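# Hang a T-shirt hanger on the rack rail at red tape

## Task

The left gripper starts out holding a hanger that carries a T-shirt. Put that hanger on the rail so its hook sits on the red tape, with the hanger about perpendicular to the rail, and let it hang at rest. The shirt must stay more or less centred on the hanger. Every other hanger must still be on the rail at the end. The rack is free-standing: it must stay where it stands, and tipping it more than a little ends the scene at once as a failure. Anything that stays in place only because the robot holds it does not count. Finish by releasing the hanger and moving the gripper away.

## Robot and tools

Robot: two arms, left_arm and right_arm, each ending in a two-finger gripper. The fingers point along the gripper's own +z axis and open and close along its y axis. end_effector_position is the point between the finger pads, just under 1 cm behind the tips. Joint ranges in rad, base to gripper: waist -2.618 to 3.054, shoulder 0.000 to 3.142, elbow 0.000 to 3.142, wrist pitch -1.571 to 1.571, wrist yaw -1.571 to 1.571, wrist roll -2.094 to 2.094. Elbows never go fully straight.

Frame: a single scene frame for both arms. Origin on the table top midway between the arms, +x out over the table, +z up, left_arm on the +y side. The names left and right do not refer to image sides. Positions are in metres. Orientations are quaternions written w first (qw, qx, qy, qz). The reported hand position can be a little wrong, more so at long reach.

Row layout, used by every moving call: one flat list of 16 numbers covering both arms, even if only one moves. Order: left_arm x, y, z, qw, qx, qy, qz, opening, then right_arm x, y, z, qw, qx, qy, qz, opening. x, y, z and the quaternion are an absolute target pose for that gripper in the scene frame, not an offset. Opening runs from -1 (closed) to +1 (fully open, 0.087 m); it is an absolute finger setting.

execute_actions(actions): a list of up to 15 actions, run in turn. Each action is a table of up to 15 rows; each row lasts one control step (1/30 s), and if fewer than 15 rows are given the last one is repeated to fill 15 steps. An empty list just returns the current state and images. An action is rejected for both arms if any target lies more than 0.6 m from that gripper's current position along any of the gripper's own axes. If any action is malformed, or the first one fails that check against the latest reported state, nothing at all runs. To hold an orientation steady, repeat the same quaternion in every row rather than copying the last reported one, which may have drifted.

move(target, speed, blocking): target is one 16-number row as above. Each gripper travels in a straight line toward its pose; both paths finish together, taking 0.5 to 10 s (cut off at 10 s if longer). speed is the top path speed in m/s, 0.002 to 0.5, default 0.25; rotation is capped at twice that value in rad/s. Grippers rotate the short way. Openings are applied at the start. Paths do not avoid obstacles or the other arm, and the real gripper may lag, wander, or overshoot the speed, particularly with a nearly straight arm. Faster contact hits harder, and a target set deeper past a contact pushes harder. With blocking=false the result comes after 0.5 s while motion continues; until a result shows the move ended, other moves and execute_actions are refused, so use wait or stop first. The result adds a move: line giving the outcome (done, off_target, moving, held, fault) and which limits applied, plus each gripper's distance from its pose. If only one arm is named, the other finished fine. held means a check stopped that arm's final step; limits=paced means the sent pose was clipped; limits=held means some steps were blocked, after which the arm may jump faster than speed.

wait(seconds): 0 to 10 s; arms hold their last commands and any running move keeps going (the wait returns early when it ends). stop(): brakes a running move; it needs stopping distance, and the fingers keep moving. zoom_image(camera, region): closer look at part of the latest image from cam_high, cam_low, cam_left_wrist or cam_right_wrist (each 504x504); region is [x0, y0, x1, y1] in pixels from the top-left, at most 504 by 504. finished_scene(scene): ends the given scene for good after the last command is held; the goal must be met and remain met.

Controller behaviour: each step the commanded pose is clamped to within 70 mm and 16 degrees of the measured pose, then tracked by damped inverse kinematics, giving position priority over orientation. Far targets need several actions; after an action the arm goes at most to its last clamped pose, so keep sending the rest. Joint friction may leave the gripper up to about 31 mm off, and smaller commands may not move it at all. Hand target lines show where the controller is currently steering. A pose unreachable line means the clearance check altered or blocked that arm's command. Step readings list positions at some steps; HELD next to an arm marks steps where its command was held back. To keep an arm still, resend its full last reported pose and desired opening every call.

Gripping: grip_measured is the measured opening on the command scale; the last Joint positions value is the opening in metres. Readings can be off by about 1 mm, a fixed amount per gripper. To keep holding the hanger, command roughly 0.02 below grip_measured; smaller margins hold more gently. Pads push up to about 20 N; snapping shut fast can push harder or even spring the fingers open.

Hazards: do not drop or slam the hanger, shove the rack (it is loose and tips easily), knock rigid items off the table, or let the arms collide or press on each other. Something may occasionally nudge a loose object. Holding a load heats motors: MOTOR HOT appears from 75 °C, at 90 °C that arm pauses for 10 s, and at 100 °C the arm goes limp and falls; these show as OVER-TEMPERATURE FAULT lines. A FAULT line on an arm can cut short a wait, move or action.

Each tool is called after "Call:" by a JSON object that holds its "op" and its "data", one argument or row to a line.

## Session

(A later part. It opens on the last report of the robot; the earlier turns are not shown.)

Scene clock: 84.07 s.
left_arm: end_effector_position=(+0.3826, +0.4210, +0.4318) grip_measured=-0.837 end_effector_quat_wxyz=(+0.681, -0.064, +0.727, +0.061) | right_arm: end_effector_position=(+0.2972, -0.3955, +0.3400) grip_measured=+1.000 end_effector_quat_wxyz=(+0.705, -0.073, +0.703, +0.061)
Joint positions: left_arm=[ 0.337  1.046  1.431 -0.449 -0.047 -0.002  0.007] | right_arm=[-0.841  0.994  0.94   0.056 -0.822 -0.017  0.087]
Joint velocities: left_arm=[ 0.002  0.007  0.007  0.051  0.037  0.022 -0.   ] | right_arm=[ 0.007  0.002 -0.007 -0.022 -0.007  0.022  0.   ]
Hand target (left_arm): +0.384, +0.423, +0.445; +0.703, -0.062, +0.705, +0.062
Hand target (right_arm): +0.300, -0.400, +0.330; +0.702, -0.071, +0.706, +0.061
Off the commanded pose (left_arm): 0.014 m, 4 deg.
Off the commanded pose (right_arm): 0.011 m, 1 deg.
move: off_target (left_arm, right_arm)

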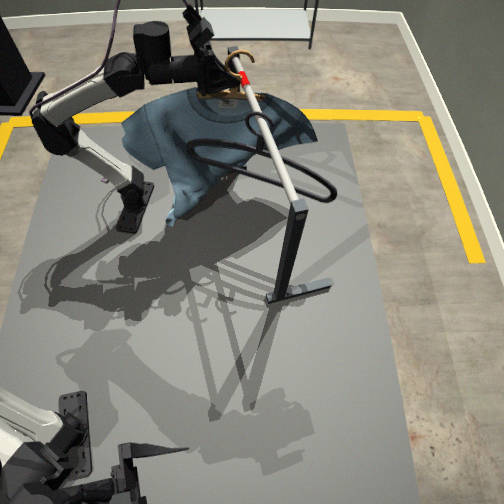

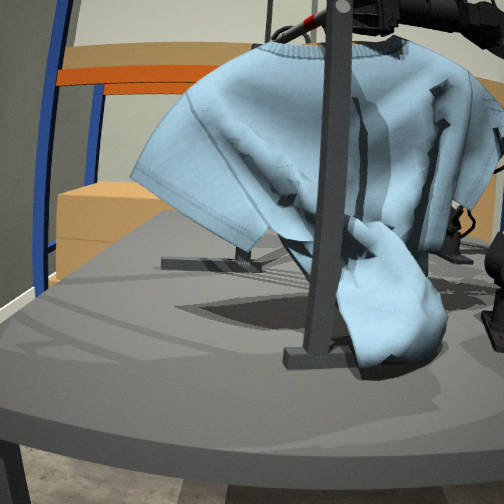

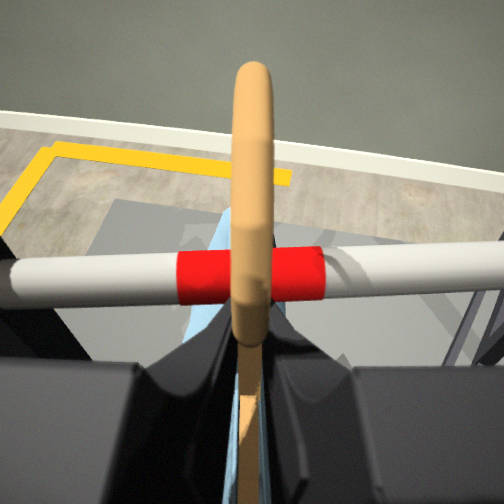

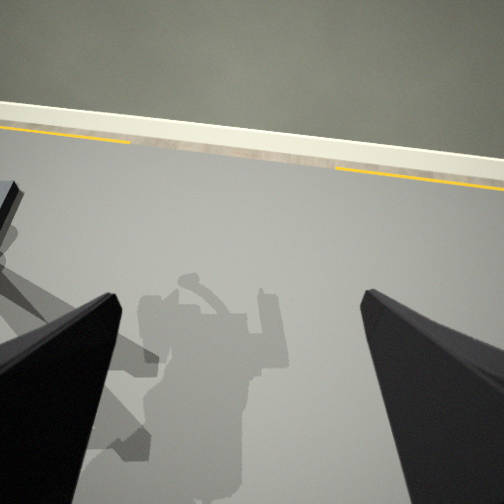

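Tip is past the rail. Lower and slightly forward, then release.

Call:
{"op": "move", "data": {
  "target": [0.40,0.425,0.405,0.704,-0.062,0.704,0.062,-1,0.3,-0.4,0.33,0.702,-0.071,0.706,0.061,1],
  "speed": 0.05
}}

Call:
{"op": "zoom_image", "data": {
  "camera": "cam_high",
  "region": [170,20,310,130]
}}

Scene clock: 88.33 s.
left_arm: end_effector_position=(+0.3959, +0.4225, +0.3975) grip_measured=-0.837 end_effector_quat_wxyz=(+0.692, -0.064, +0.716, +0.061) | right_arm: end_effector_position=(+0.2972, -0.3955, +0.3400) grip_measured=+1.000 end_effector_quat_wxyz=(+0.705, -0.073, +0.703, +0.061)
Joint positions: left_arm=[ 0.337  1.002  1.221 -0.253 -0.046 -0.002  0.007] | right_arm=[-0.841  0.994  0.94   0.056 -0.822 -0.017  0.087]
Joint velocities: left_arm=[-0.022 -0.007  0.007 -0.022 -0.022 -0.051 -0.   ] | right_arm=[ 0.002  0.002 -0.017  0.007  0.037 -0.066  0.   ]
Hand target (left_arm): +0.400, +0.425, +0.405; +0.704, -0.062, +0.705, +0.062
Hand target (right_arm): +0.300, -0.400, +0.330; +0.702, -0.071, +0.706, +0.061
Off the commanded pose (left_arm): 0.009 m, 2 deg.
Off the commanded pose (right_arm): 0.011 m, 1 deg.
move: off_target (right_arm)

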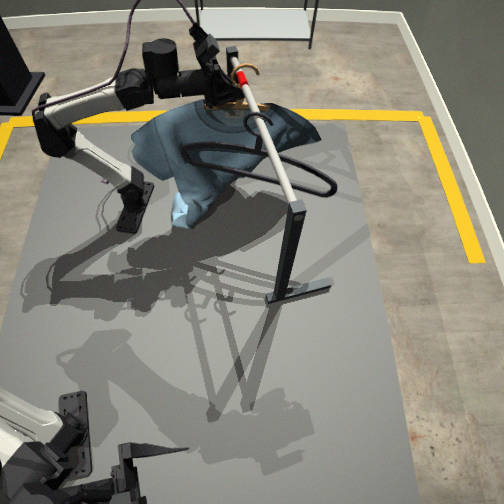

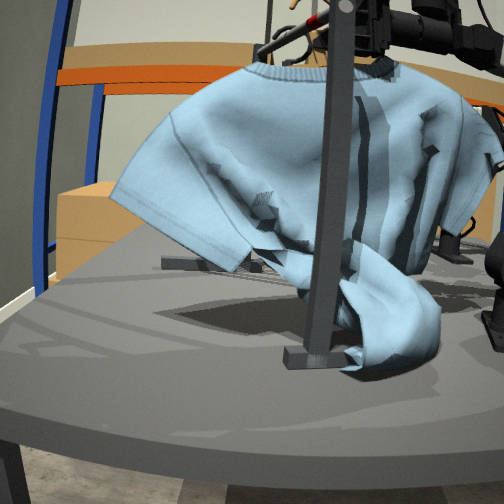

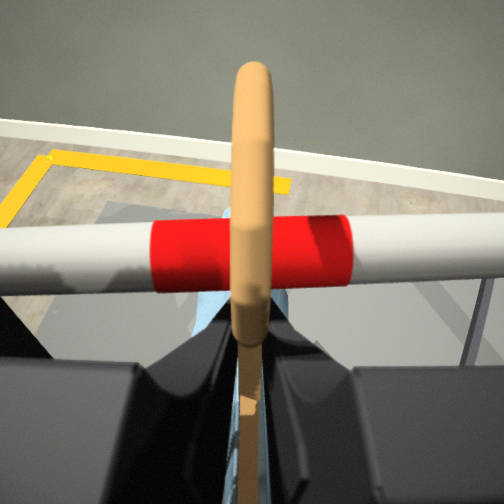

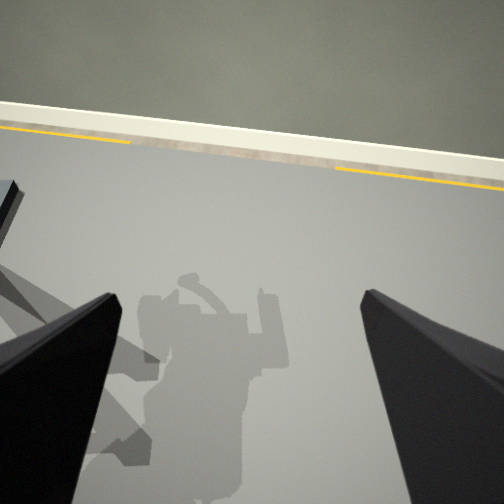

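Region (170, 20, 310, 130) of cam_high's 504x504 image, scaled by 3.600, with more detail than that image has; it fills the top 396 rows of this view, and the rest is white.

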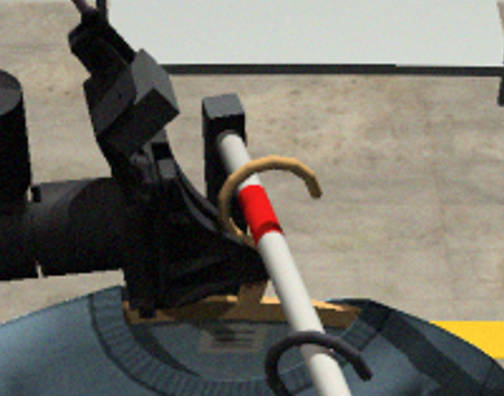

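Rack wobbled slightly; release now and back off.

Call:
{"op": "move", "data": {
  "target": [0.39,0.423,0.397,0.704,-0.062,0.704,0.062,1,0.3,-0.4,0.33,0.702,-0.071,0.706,0.061,1],
  "speed": 0.05
}}

Call:
{"op": "move", "data": {
  "target": [0.27,0.405,0.42,0.704,-0.062,0.704,0.062,1,0.3,-0.4,0.33,0.702,-0.071,0.706,0.061,1],
  "speed": 0.1
}}

Call:
{"op": "wait", "data": {
  "seconds": 4
}}

Scene clock: 93.00 s.
left_arm: end_effector_position=(+0.3939, +0.4223, +0.3975) grip_measured=+0.992 end_effector_quat_wxyz=(+0.701, -0.063, +0.708, +0.061) | right_arm: end_effector_position=(+0.2972, -0.3955, +0.3400) grip_measured=+1.000 end_effector_quat_wxyz=(+0.705, -0.073, +0.703, +0.061)
Joint positions: left_arm=[ 0.337  0.981  1.186 -0.215 -0.046 -0.002  0.087] | right_arm=[-0.841  0.994  0.94   0.056 -0.822 -0.017  0.087]
Joint velocities: left_arm=[-0.012 -0.012 -0.002 -0.022  0.051 -0.007  0.   ] | right_arm=[-0.012  0.002 -0.002  0.037 -0.022  0.007  0.   ]
Hand target (left_arm): +0.390, +0.423, +0.397; +0.704, -0.062, +0.704, +0.062
Hand target (right_arm): +0.300, -0.400, +0.330; +0.702, -0.071, +0.706, +0.061
Off the commanded pose (left_arm): 0.004 m, 1 deg.
Off the commanded pose (right_arm): 0.011 m, 1 deg.
move: off_target (right_arm)

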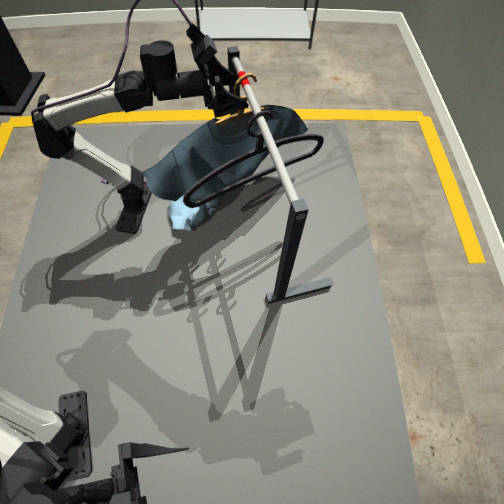

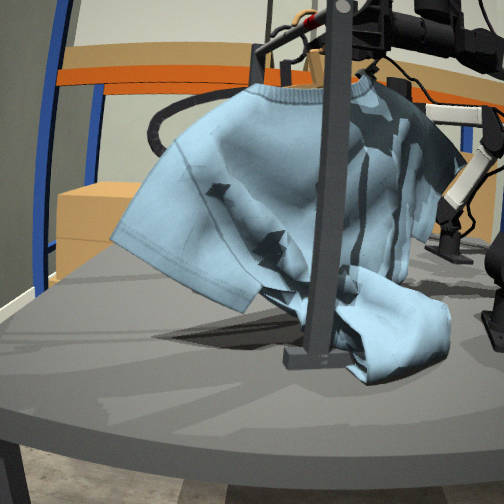

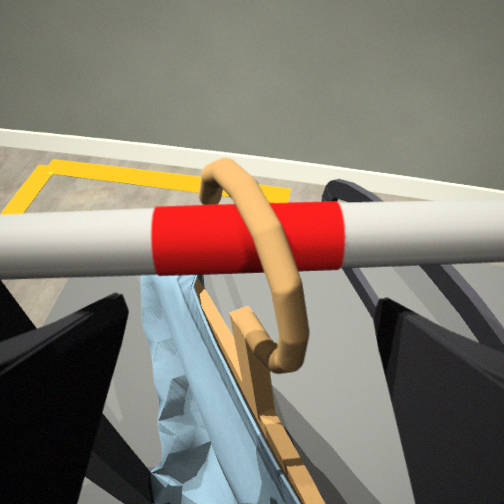

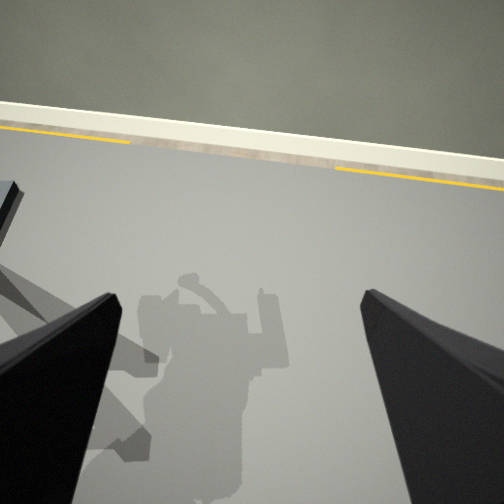

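Scene clock: 94.87 s.
left_arm: end_effector_position=(+0.2786, +0.4046, +0.4166) grip_measured=+0.992 end_effector_quat_wxyz=(+0.702, -0.062, +0.706, +0.061) | right_arm: end_effector_position=(+0.2972, -0.3955, +0.3400) grip_measured=+1.000 end_effector_quat_wxyz=(+0.705, -0.073, +0.703, +0.061)
Joint positions: left_arm=[ 0.3    0.661  1.239 -0.584 -0.08  -0.002  0.087] | right_arm=[-0.841  0.994  0.94   0.056 -0.822 -0.017  0.087]
Joint velocities: left_arm=[ 0.007  0.007  0.007 -0.051  0.022 -0.007 -0.   ] | right_arm=[-0.012 -0.002 -0.007  0.007 -0.037 -0.037  0.   ]
Hand target (left_arm): +0.271, +0.404, +0.419; +0.704, -0.062, +0.704, +0.062
Hand target (right_arm): +0.300, -0.400, +0.330; +0.702, -0.071, +0.706, +0.061
Off the commanded pose (left_arm): 0.009 m, 0 deg.
Off the commanded pose (right_arm): 0.011 m, 1 deg.
move: off_target (right_arm)

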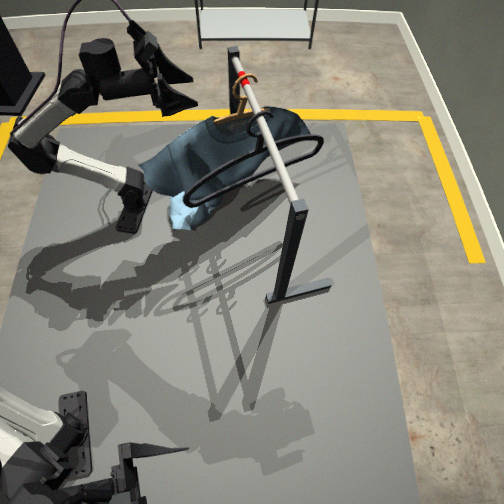

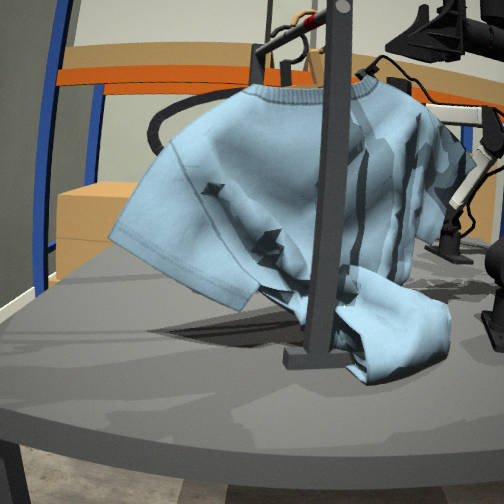

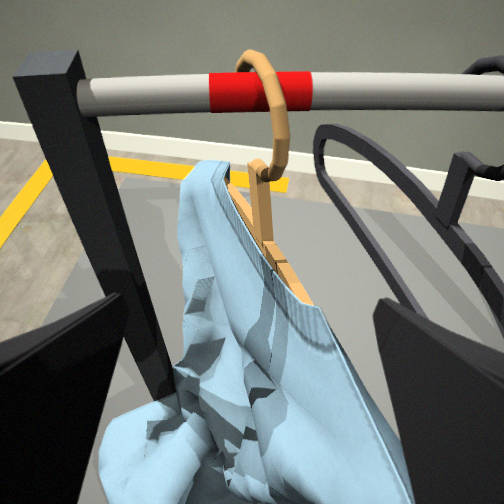

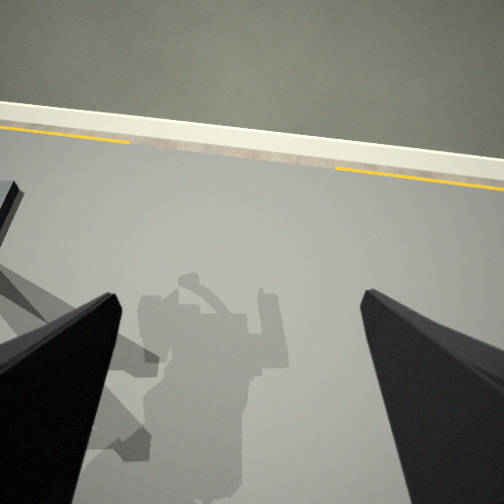

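Scene clock: 98.87 s.
left_arm: end_effector_position=(+0.2785, +0.4047, +0.4163) grip_measured=+0.992 end_effector_quat_wxyz=(+0.702, -0.062, +0.707, +0.061) | right_arm: end_effector_position=(+0.2972, -0.3955, +0.3400) grip_measured=+1.000 end_effector_quat_wxyz=(+0.705, -0.073, +0.703, +0.061)
Joint positions: left_arm=[ 0.3    0.661  1.239 -0.585 -0.081 -0.002  0.087] | right_arm=[-0.841  0.994  0.94   0.056 -0.822 -0.017  0.087]
Joint velocities: left_arm=[-0.017 -0.002 -0.007 -0.066 -0.007 -0.037 -0.001] | right_arm=[ 0.002 -0.012 -0.002 -0.037  0.007 -0.051  0.   ]
Hand target (left_arm): +0.271, +0.404, +0.419; +0.704, -0.062, +0.704, +0.062
Hand target (right_arm): +0.300, -0.400, +0.330; +0.702, -0.071, +0.706, +0.061
Off the commanded pose (left_arm): 0.009 m, 0 deg.
Off the commanded pose (right_arm): 0.011 m, 1 deg.
wait: 4.00 s; at rest by 0.17 s

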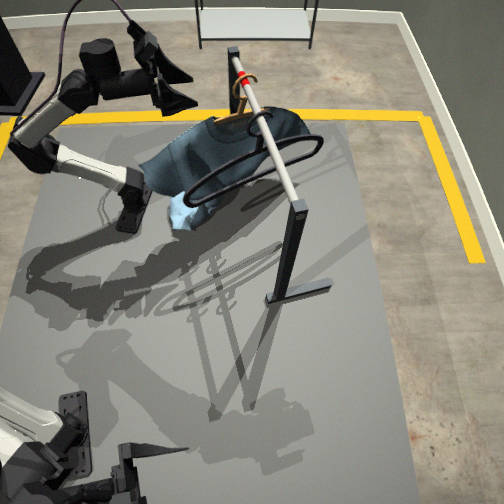

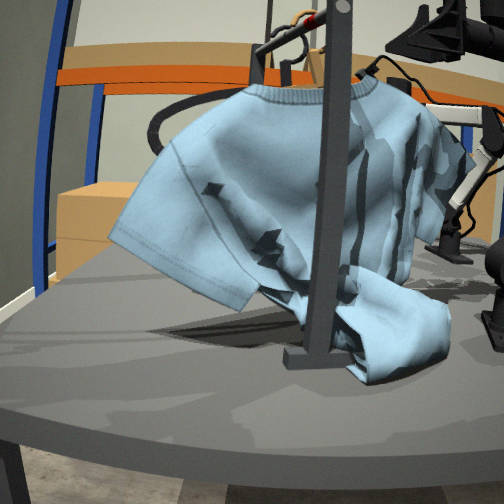

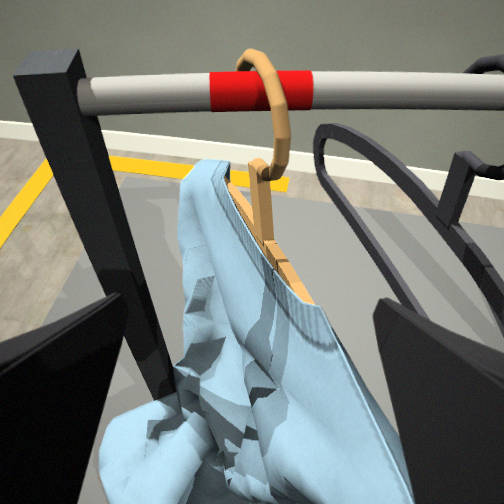

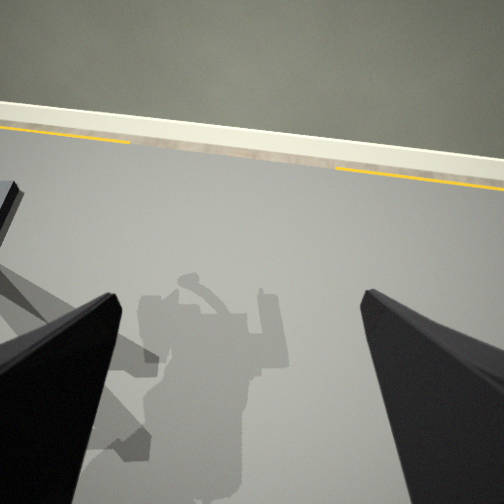

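Call:
{"op": "move", "data": {
  "target": [0.3,0.6,0.3,0.704,-0.062,0.704,0.062,-1,0.3,-0.4,0.33,0.702,-0.071,0.706,0.061,1]
}}

Call:
{"op": "move", "data": {
  "target": [0.34,0.6,0.08,0.704,-0.062,0.704,0.062,-1,0.3,-0.4,0.33,0.702,-0.071,0.706,0.061,1]
}}

Call:
{"op": "move", "data": {
  "target": [0.34,0.40,0.08,0.704,-0.062,0.704,0.062,-1,0.3,-0.4,0.33,0.702,-0.071,0.706,0.061,1],
  "speed": 0.1
}}

Scene clock: 107.10 s.
left_arm: end_effector_position=(+0.2987, +0.5943, +0.3143) grip_measured=-1.000 end_effector_quat_wxyz=(+0.710, -0.053, +0.699, +0.072) | right_arm: end_effector_position=(+0.2972, -0.3955, +0.3400) grip_measured=+1.000 end_effector_quat_wxyz=(+0.705, -0.073, +0.703, +0.061)
Joint positions: left_arm=[ 1.397  1.022  0.827  0.229  1.013 -0.004  0.   ] | right_arm=[-0.841  0.994  0.94   0.056 -0.822 -0.017  0.087]
Joint velocities: left_arm=[-0.007 -0.012 -0.007  0.007 -0.022 -0.007  0.   ] | right_arm=[ 0.022 -0.007 -0.002 -0.051 -0.007  0.022  0.   ]
Hand target (left_arm): +0.298, +0.597, +0.301; +0.706, -0.065, +0.703, +0.060
Hand target (right_arm): +0.300, -0.400, +0.330; +0.702, -0.071, +0.706, +0.061
Off the commanded pose (left_arm): 0.015 m, 2 deg.
Off the commanded pose (right_arm): 0.011 m, 1 deg.
move: off_target (left_arm, right_arm)

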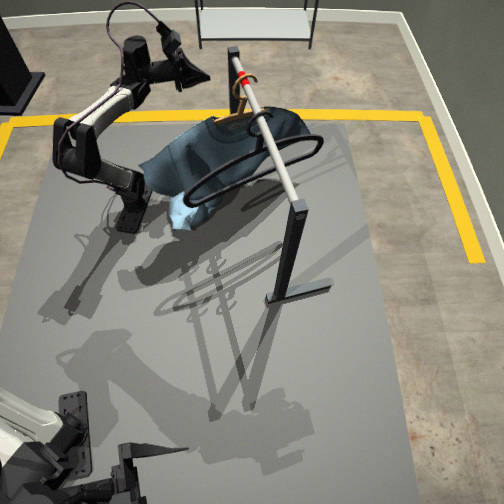

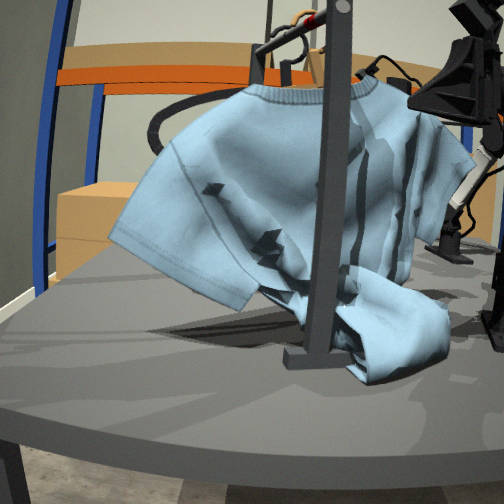

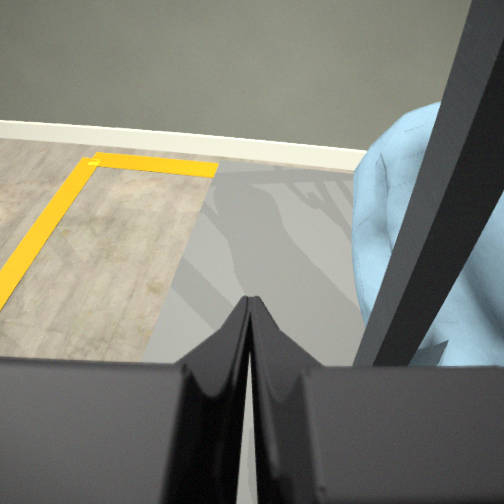

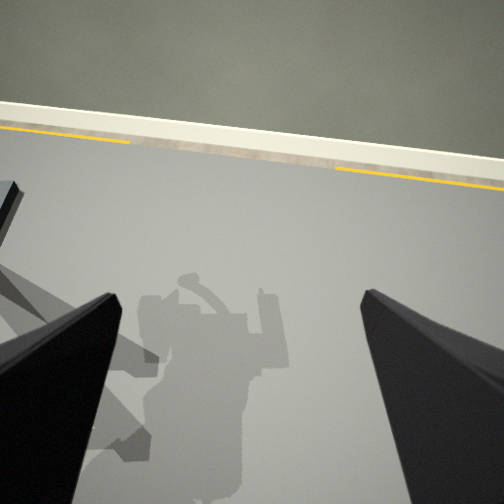

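Scene clock: 109.10 s.
left_arm: end_effector_position=(+0.3405, +0.6041, +0.0936) grip_measured=-1.000 end_effector_quat_wxyz=(+0.710, -0.049, +0.699, +0.071) | right_arm: end_effector_position=(+0.2972, -0.3955, +0.3400) grip_measured=+1.000 end_effector_quat_wxyz=(+0.705, -0.073, +0.703, +0.061)
Joint positions: left_arm=[1.25  1.815 0.321 1.521 0.874 0.009 0.   ] | right_arm=[-0.841  0.994  0.94   0.056 -0.822 -0.017  0.087]
Joint velocities: left_arm=[ 0.002 -0.002 -0.017  0.022 -0.022 -0.037  0.   ] | right_arm=[-0.002  0.007  0.017  0.037 -0.051 -0.051  0.   ]
Hand target (left_arm): +0.339, +0.599, +0.083; +0.704, -0.062, +0.705, +0.062
Hand target (right_arm): +0.300, -0.400, +0.330; +0.702, -0.071, +0.706, +0.061
Off the commanded pose (left_arm): 0.014 m, 2 deg.
Off the commanded pose (right_arm): 0.011 m, 1 deg.
move: off_target (left_arm, right_arm)

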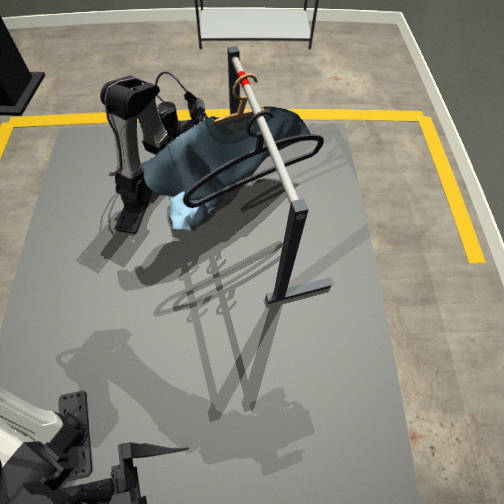

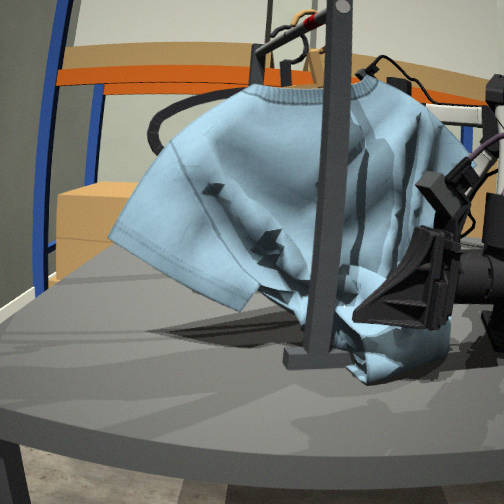

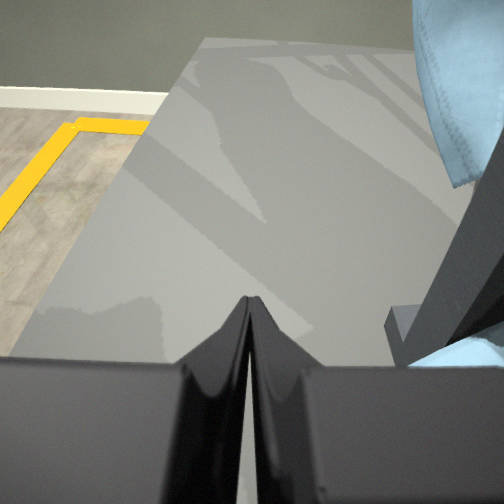

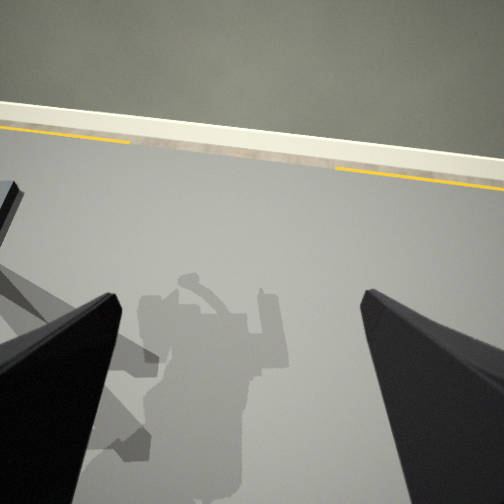

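Scene clock: 112.37 s.
left_arm: end_effector_position=(+0.3498, +0.4050, +0.0838) grip_measured=-1.000 end_effector_quat_wxyz=(+0.653, -0.064, +0.752, +0.062) | right_arm: end_effector_position=(+0.2972, -0.3955, +0.3400) grip_measured=+1.000 end_effector_quat_wxyz=(+0.705, -0.073, +0.703, +0.061)
Joint positions: left_arm=[ 0.248  1.06   0.001  0.919 -0.138 -0.009  0.   ] | right_arm=[-0.841  0.994  0.94   0.056 -0.822 -0.017  0.087]
Joint velocities: left_arm=[-0.017 -0.012  0.007 -0.066 -0.007 -0.081  0.   ] | right_arm=[-0.017  0.002 -0.007 -0.007 -0.022  0.037  0.   ]
Hand target (left_arm): +0.344, +0.404, +0.077; +0.646, -0.067, +0.758, +0.063
Hand target (right_arm): +0.300, -0.400, +0.330; +0.702, -0.071, +0.706, +0.061
Off the commanded pose (left_arm): 0.012 m, 8 deg.
Off the commanded pose (right_arm): 0.011 m, 1 deg.
joint sent to its limit (left arm) — the command would take joint 3 (elbow) past its lower limit, so that joint was sent only as far as its limit.
move: off_target (left_arm, right_arm)

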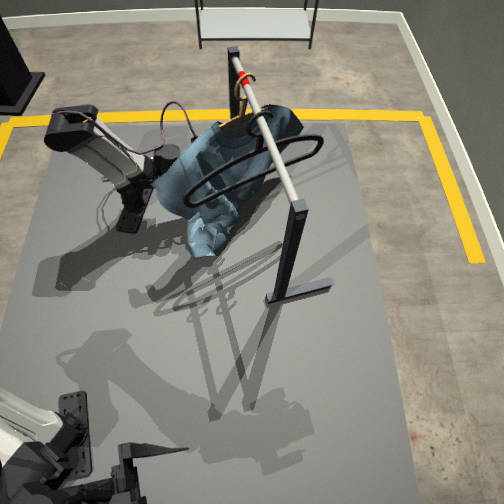

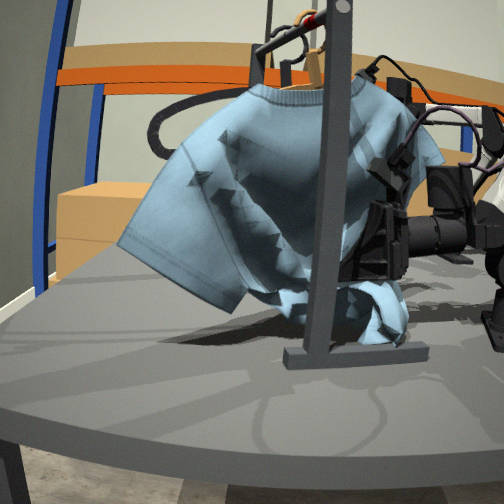

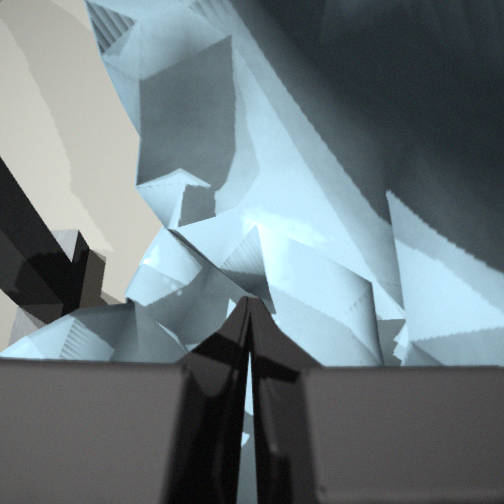

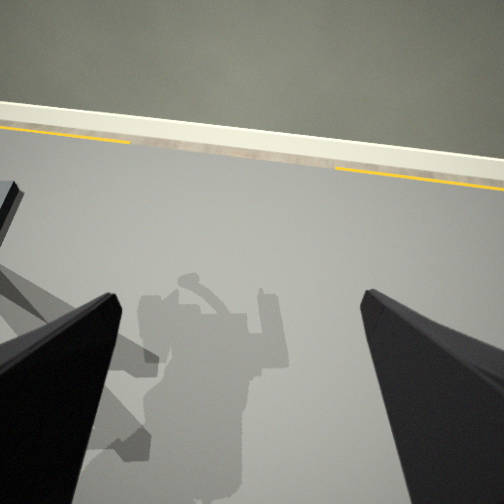

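Call:
{"op": "move", "data": {
  "target": [0.46,0.42,0.08,0.704,-0.062,0.704,0.062,-1,0.3,-0.4,0.33,0.702,-0.071,0.706,0.061,1],
  "speed": 0.1
}}

Call:
{"op": "move", "data": {
  "target": [0.33,0.44,0.1,0.704,-0.062,0.704,0.062,-1,0.3,-0.4,0.33,0.702,-0.071,0.706,0.061,1],
  "speed": 0.15
}}

Call:
{"op": "move", "data": {
  "target": [0.27,0.44,0.42,0.704,-0.062,0.704,0.062,1,0.3,-0.4,0.33,0.702,-0.071,0.706,0.061,1],
  "speed": 0.15
}}

Scene clock: 119.63 s.
left_arm: end_effector_position=(+0.4550, +0.4189, +0.0832) grip_measured=-1.000 end_effector_quat_wxyz=(+0.702, -0.065, +0.707, +0.062) | right_arm: end_effector_position=(+0.2972, -0.3955, +0.3400) grip_measured=+1.000 end_effector_quat_wxyz=(+0.705, -0.073, +0.703, +0.061)
Joint positions: left_arm=[ 0.287  1.836  0.315  1.514 -0.098 -0.005  0.   ] | right_arm=[-0.841  0.994  0.94   0.056 -0.822 -0.017  0.087]
Joint velocities: left_arm=[-0.012  0.007  0.007 -0.007 -0.037 -0.022  0.   ] | right_arm=[ 0.007 -0.012 -0.017 -0.022 -0.051  0.051  0.   ]
Hand target (left_arm): +0.459, +0.421, +0.083; +0.704, -0.062, +0.705, +0.062
Hand target (right_arm): +0.300, -0.400, +0.330; +0.702, -0.071, +0.706, +0.061
Off the commanded pose (left_arm): 0.006 m, 1 deg.
Off the commanded pose (right_arm): 0.011 m, 1 deg.
move: off_target (right_arm)

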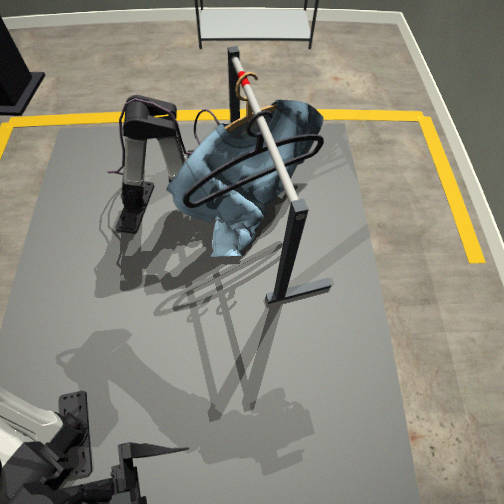

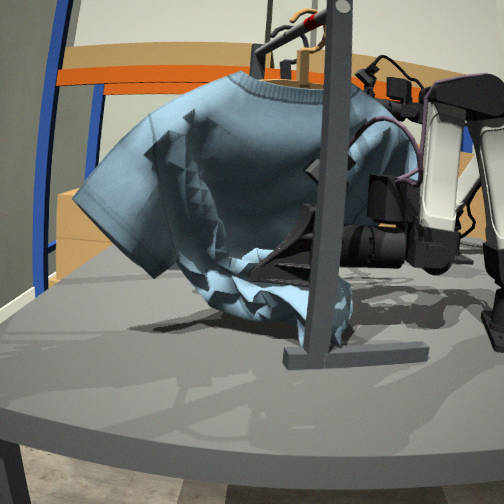

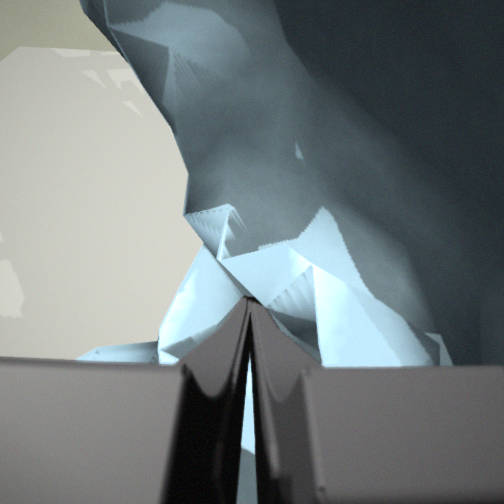

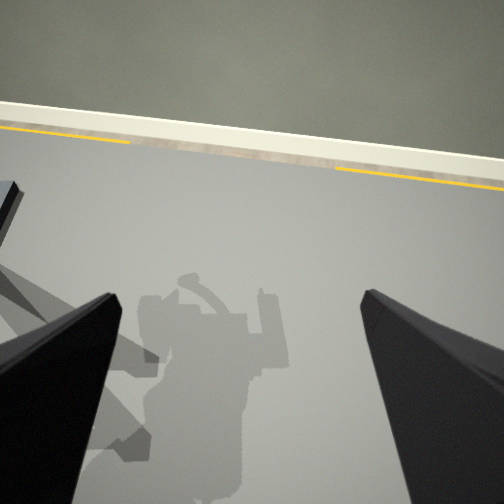

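Scene clock: 123.20 s.
left_arm: end_effector_position=(+0.3399, +0.4388, +0.1055) grip_measured=-1.000 end_effector_quat_wxyz=(+0.678, -0.065, +0.730, +0.056) | right_arm: end_effector_position=(+0.2972, -0.3955, +0.3400) grip_measured=+1.000 end_effector_quat_wxyz=(+0.705, -0.073, +0.703, +0.061)
Joint positions: left_arm=[0.528 0.901 0.    0.825 0.149 0.005 0.   ] | right_arm=[-0.841  0.994  0.94   0.056 -0.822 -0.017  0.087]
Joint velocities: left_arm=[ 0.007 -0.066  0.007 -0.154 -0.022 -0.037  0.   ] | right_arm=[-0.002 -0.002 -0.002  0.066  0.007  0.051  0.   ]
Hand target (left_arm): +0.335, +0.438, +0.097; +0.669, -0.065, +0.738, +0.056
Hand target (right_arm): +0.300, -0.400, +0.330; +0.702, -0.071, +0.706, +0.061
Off the commanded pose (left_arm): 0.011 m, 4 deg.
Off the commanded pose (right_arm): 0.011 m, 1 deg.
joint sent to its limit (left arm) — the command would take joint 3 (elbow) past its lower limit, so that joint was sent only as far as its limit.
move: off_target (left_arm, right_arm)

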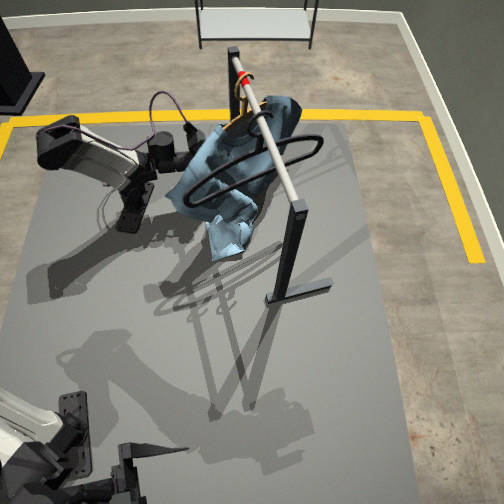

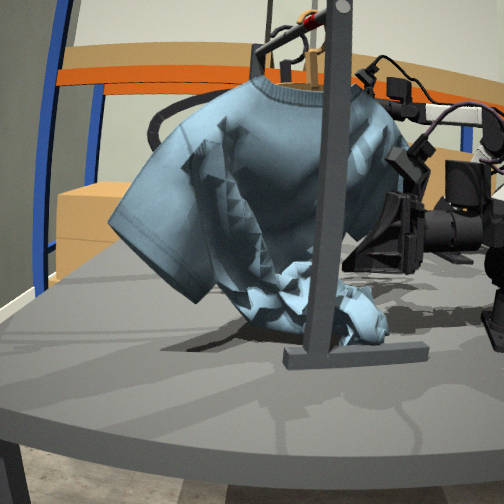

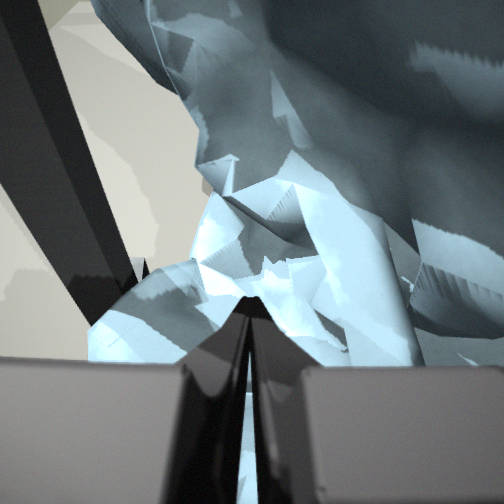

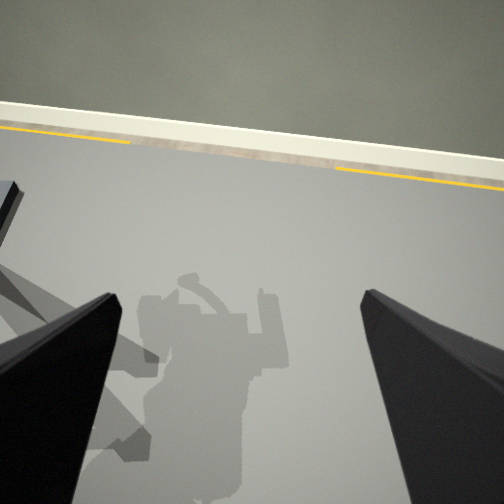

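Scene clock: 126.00 s.
left_arm: end_effector_position=(+0.2695, +0.4370, +0.4233) grip_measured=+0.992 end_effector_quat_wxyz=(+0.713, -0.057, +0.696, +0.069) | right_arm: end_effector_position=(+0.2972, -0.3955, +0.3400) grip_measured=+1.000 end_effector_quat_wxyz=(+0.705, -0.073, +0.703, +0.061)
Joint positions: left_arm=[ 0.854  0.662  1.23  -0.539  0.47   0.001  0.087] | right_arm=[-0.841  0.994  0.94   0.056 -0.822 -0.017  0.087]
Joint velocities: left_arm=[-0.012 -0.012  0.012 -0.051  0.007  0.007 -0.   ] | right_arm=[ 0.007 -0.022  0.012 -0.051 -0.007  0.051  0.   ]
Hand target (left_arm): +0.272, +0.439, +0.420; +0.705, -0.063, +0.704, +0.061
Hand target (right_arm): +0.300, -0.400, +0.330; +0.702, -0.071, +0.706, +0.061
Off the commanded pose (left_arm): 0.004 m, 2 deg.
Off the commanded pose (right_arm): 0.011 m, 1 deg.
move: off_target (right_arm)

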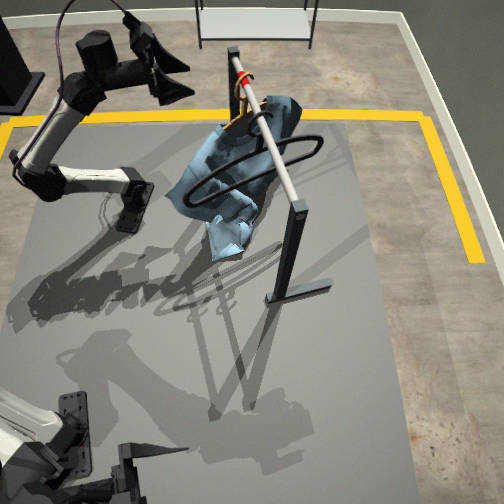

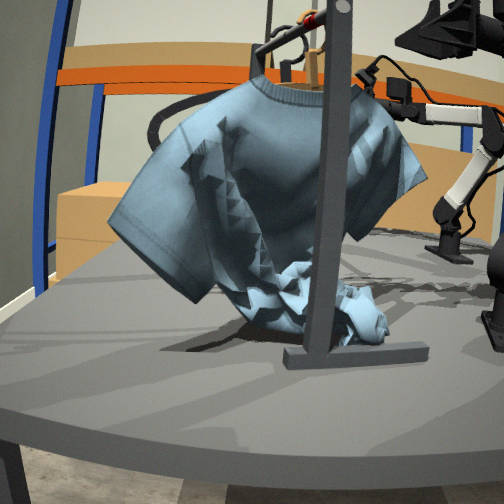

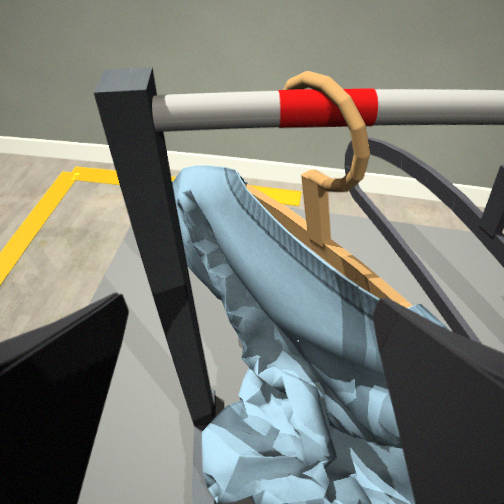

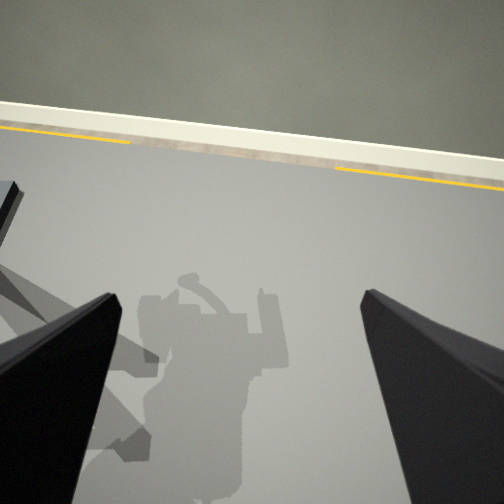

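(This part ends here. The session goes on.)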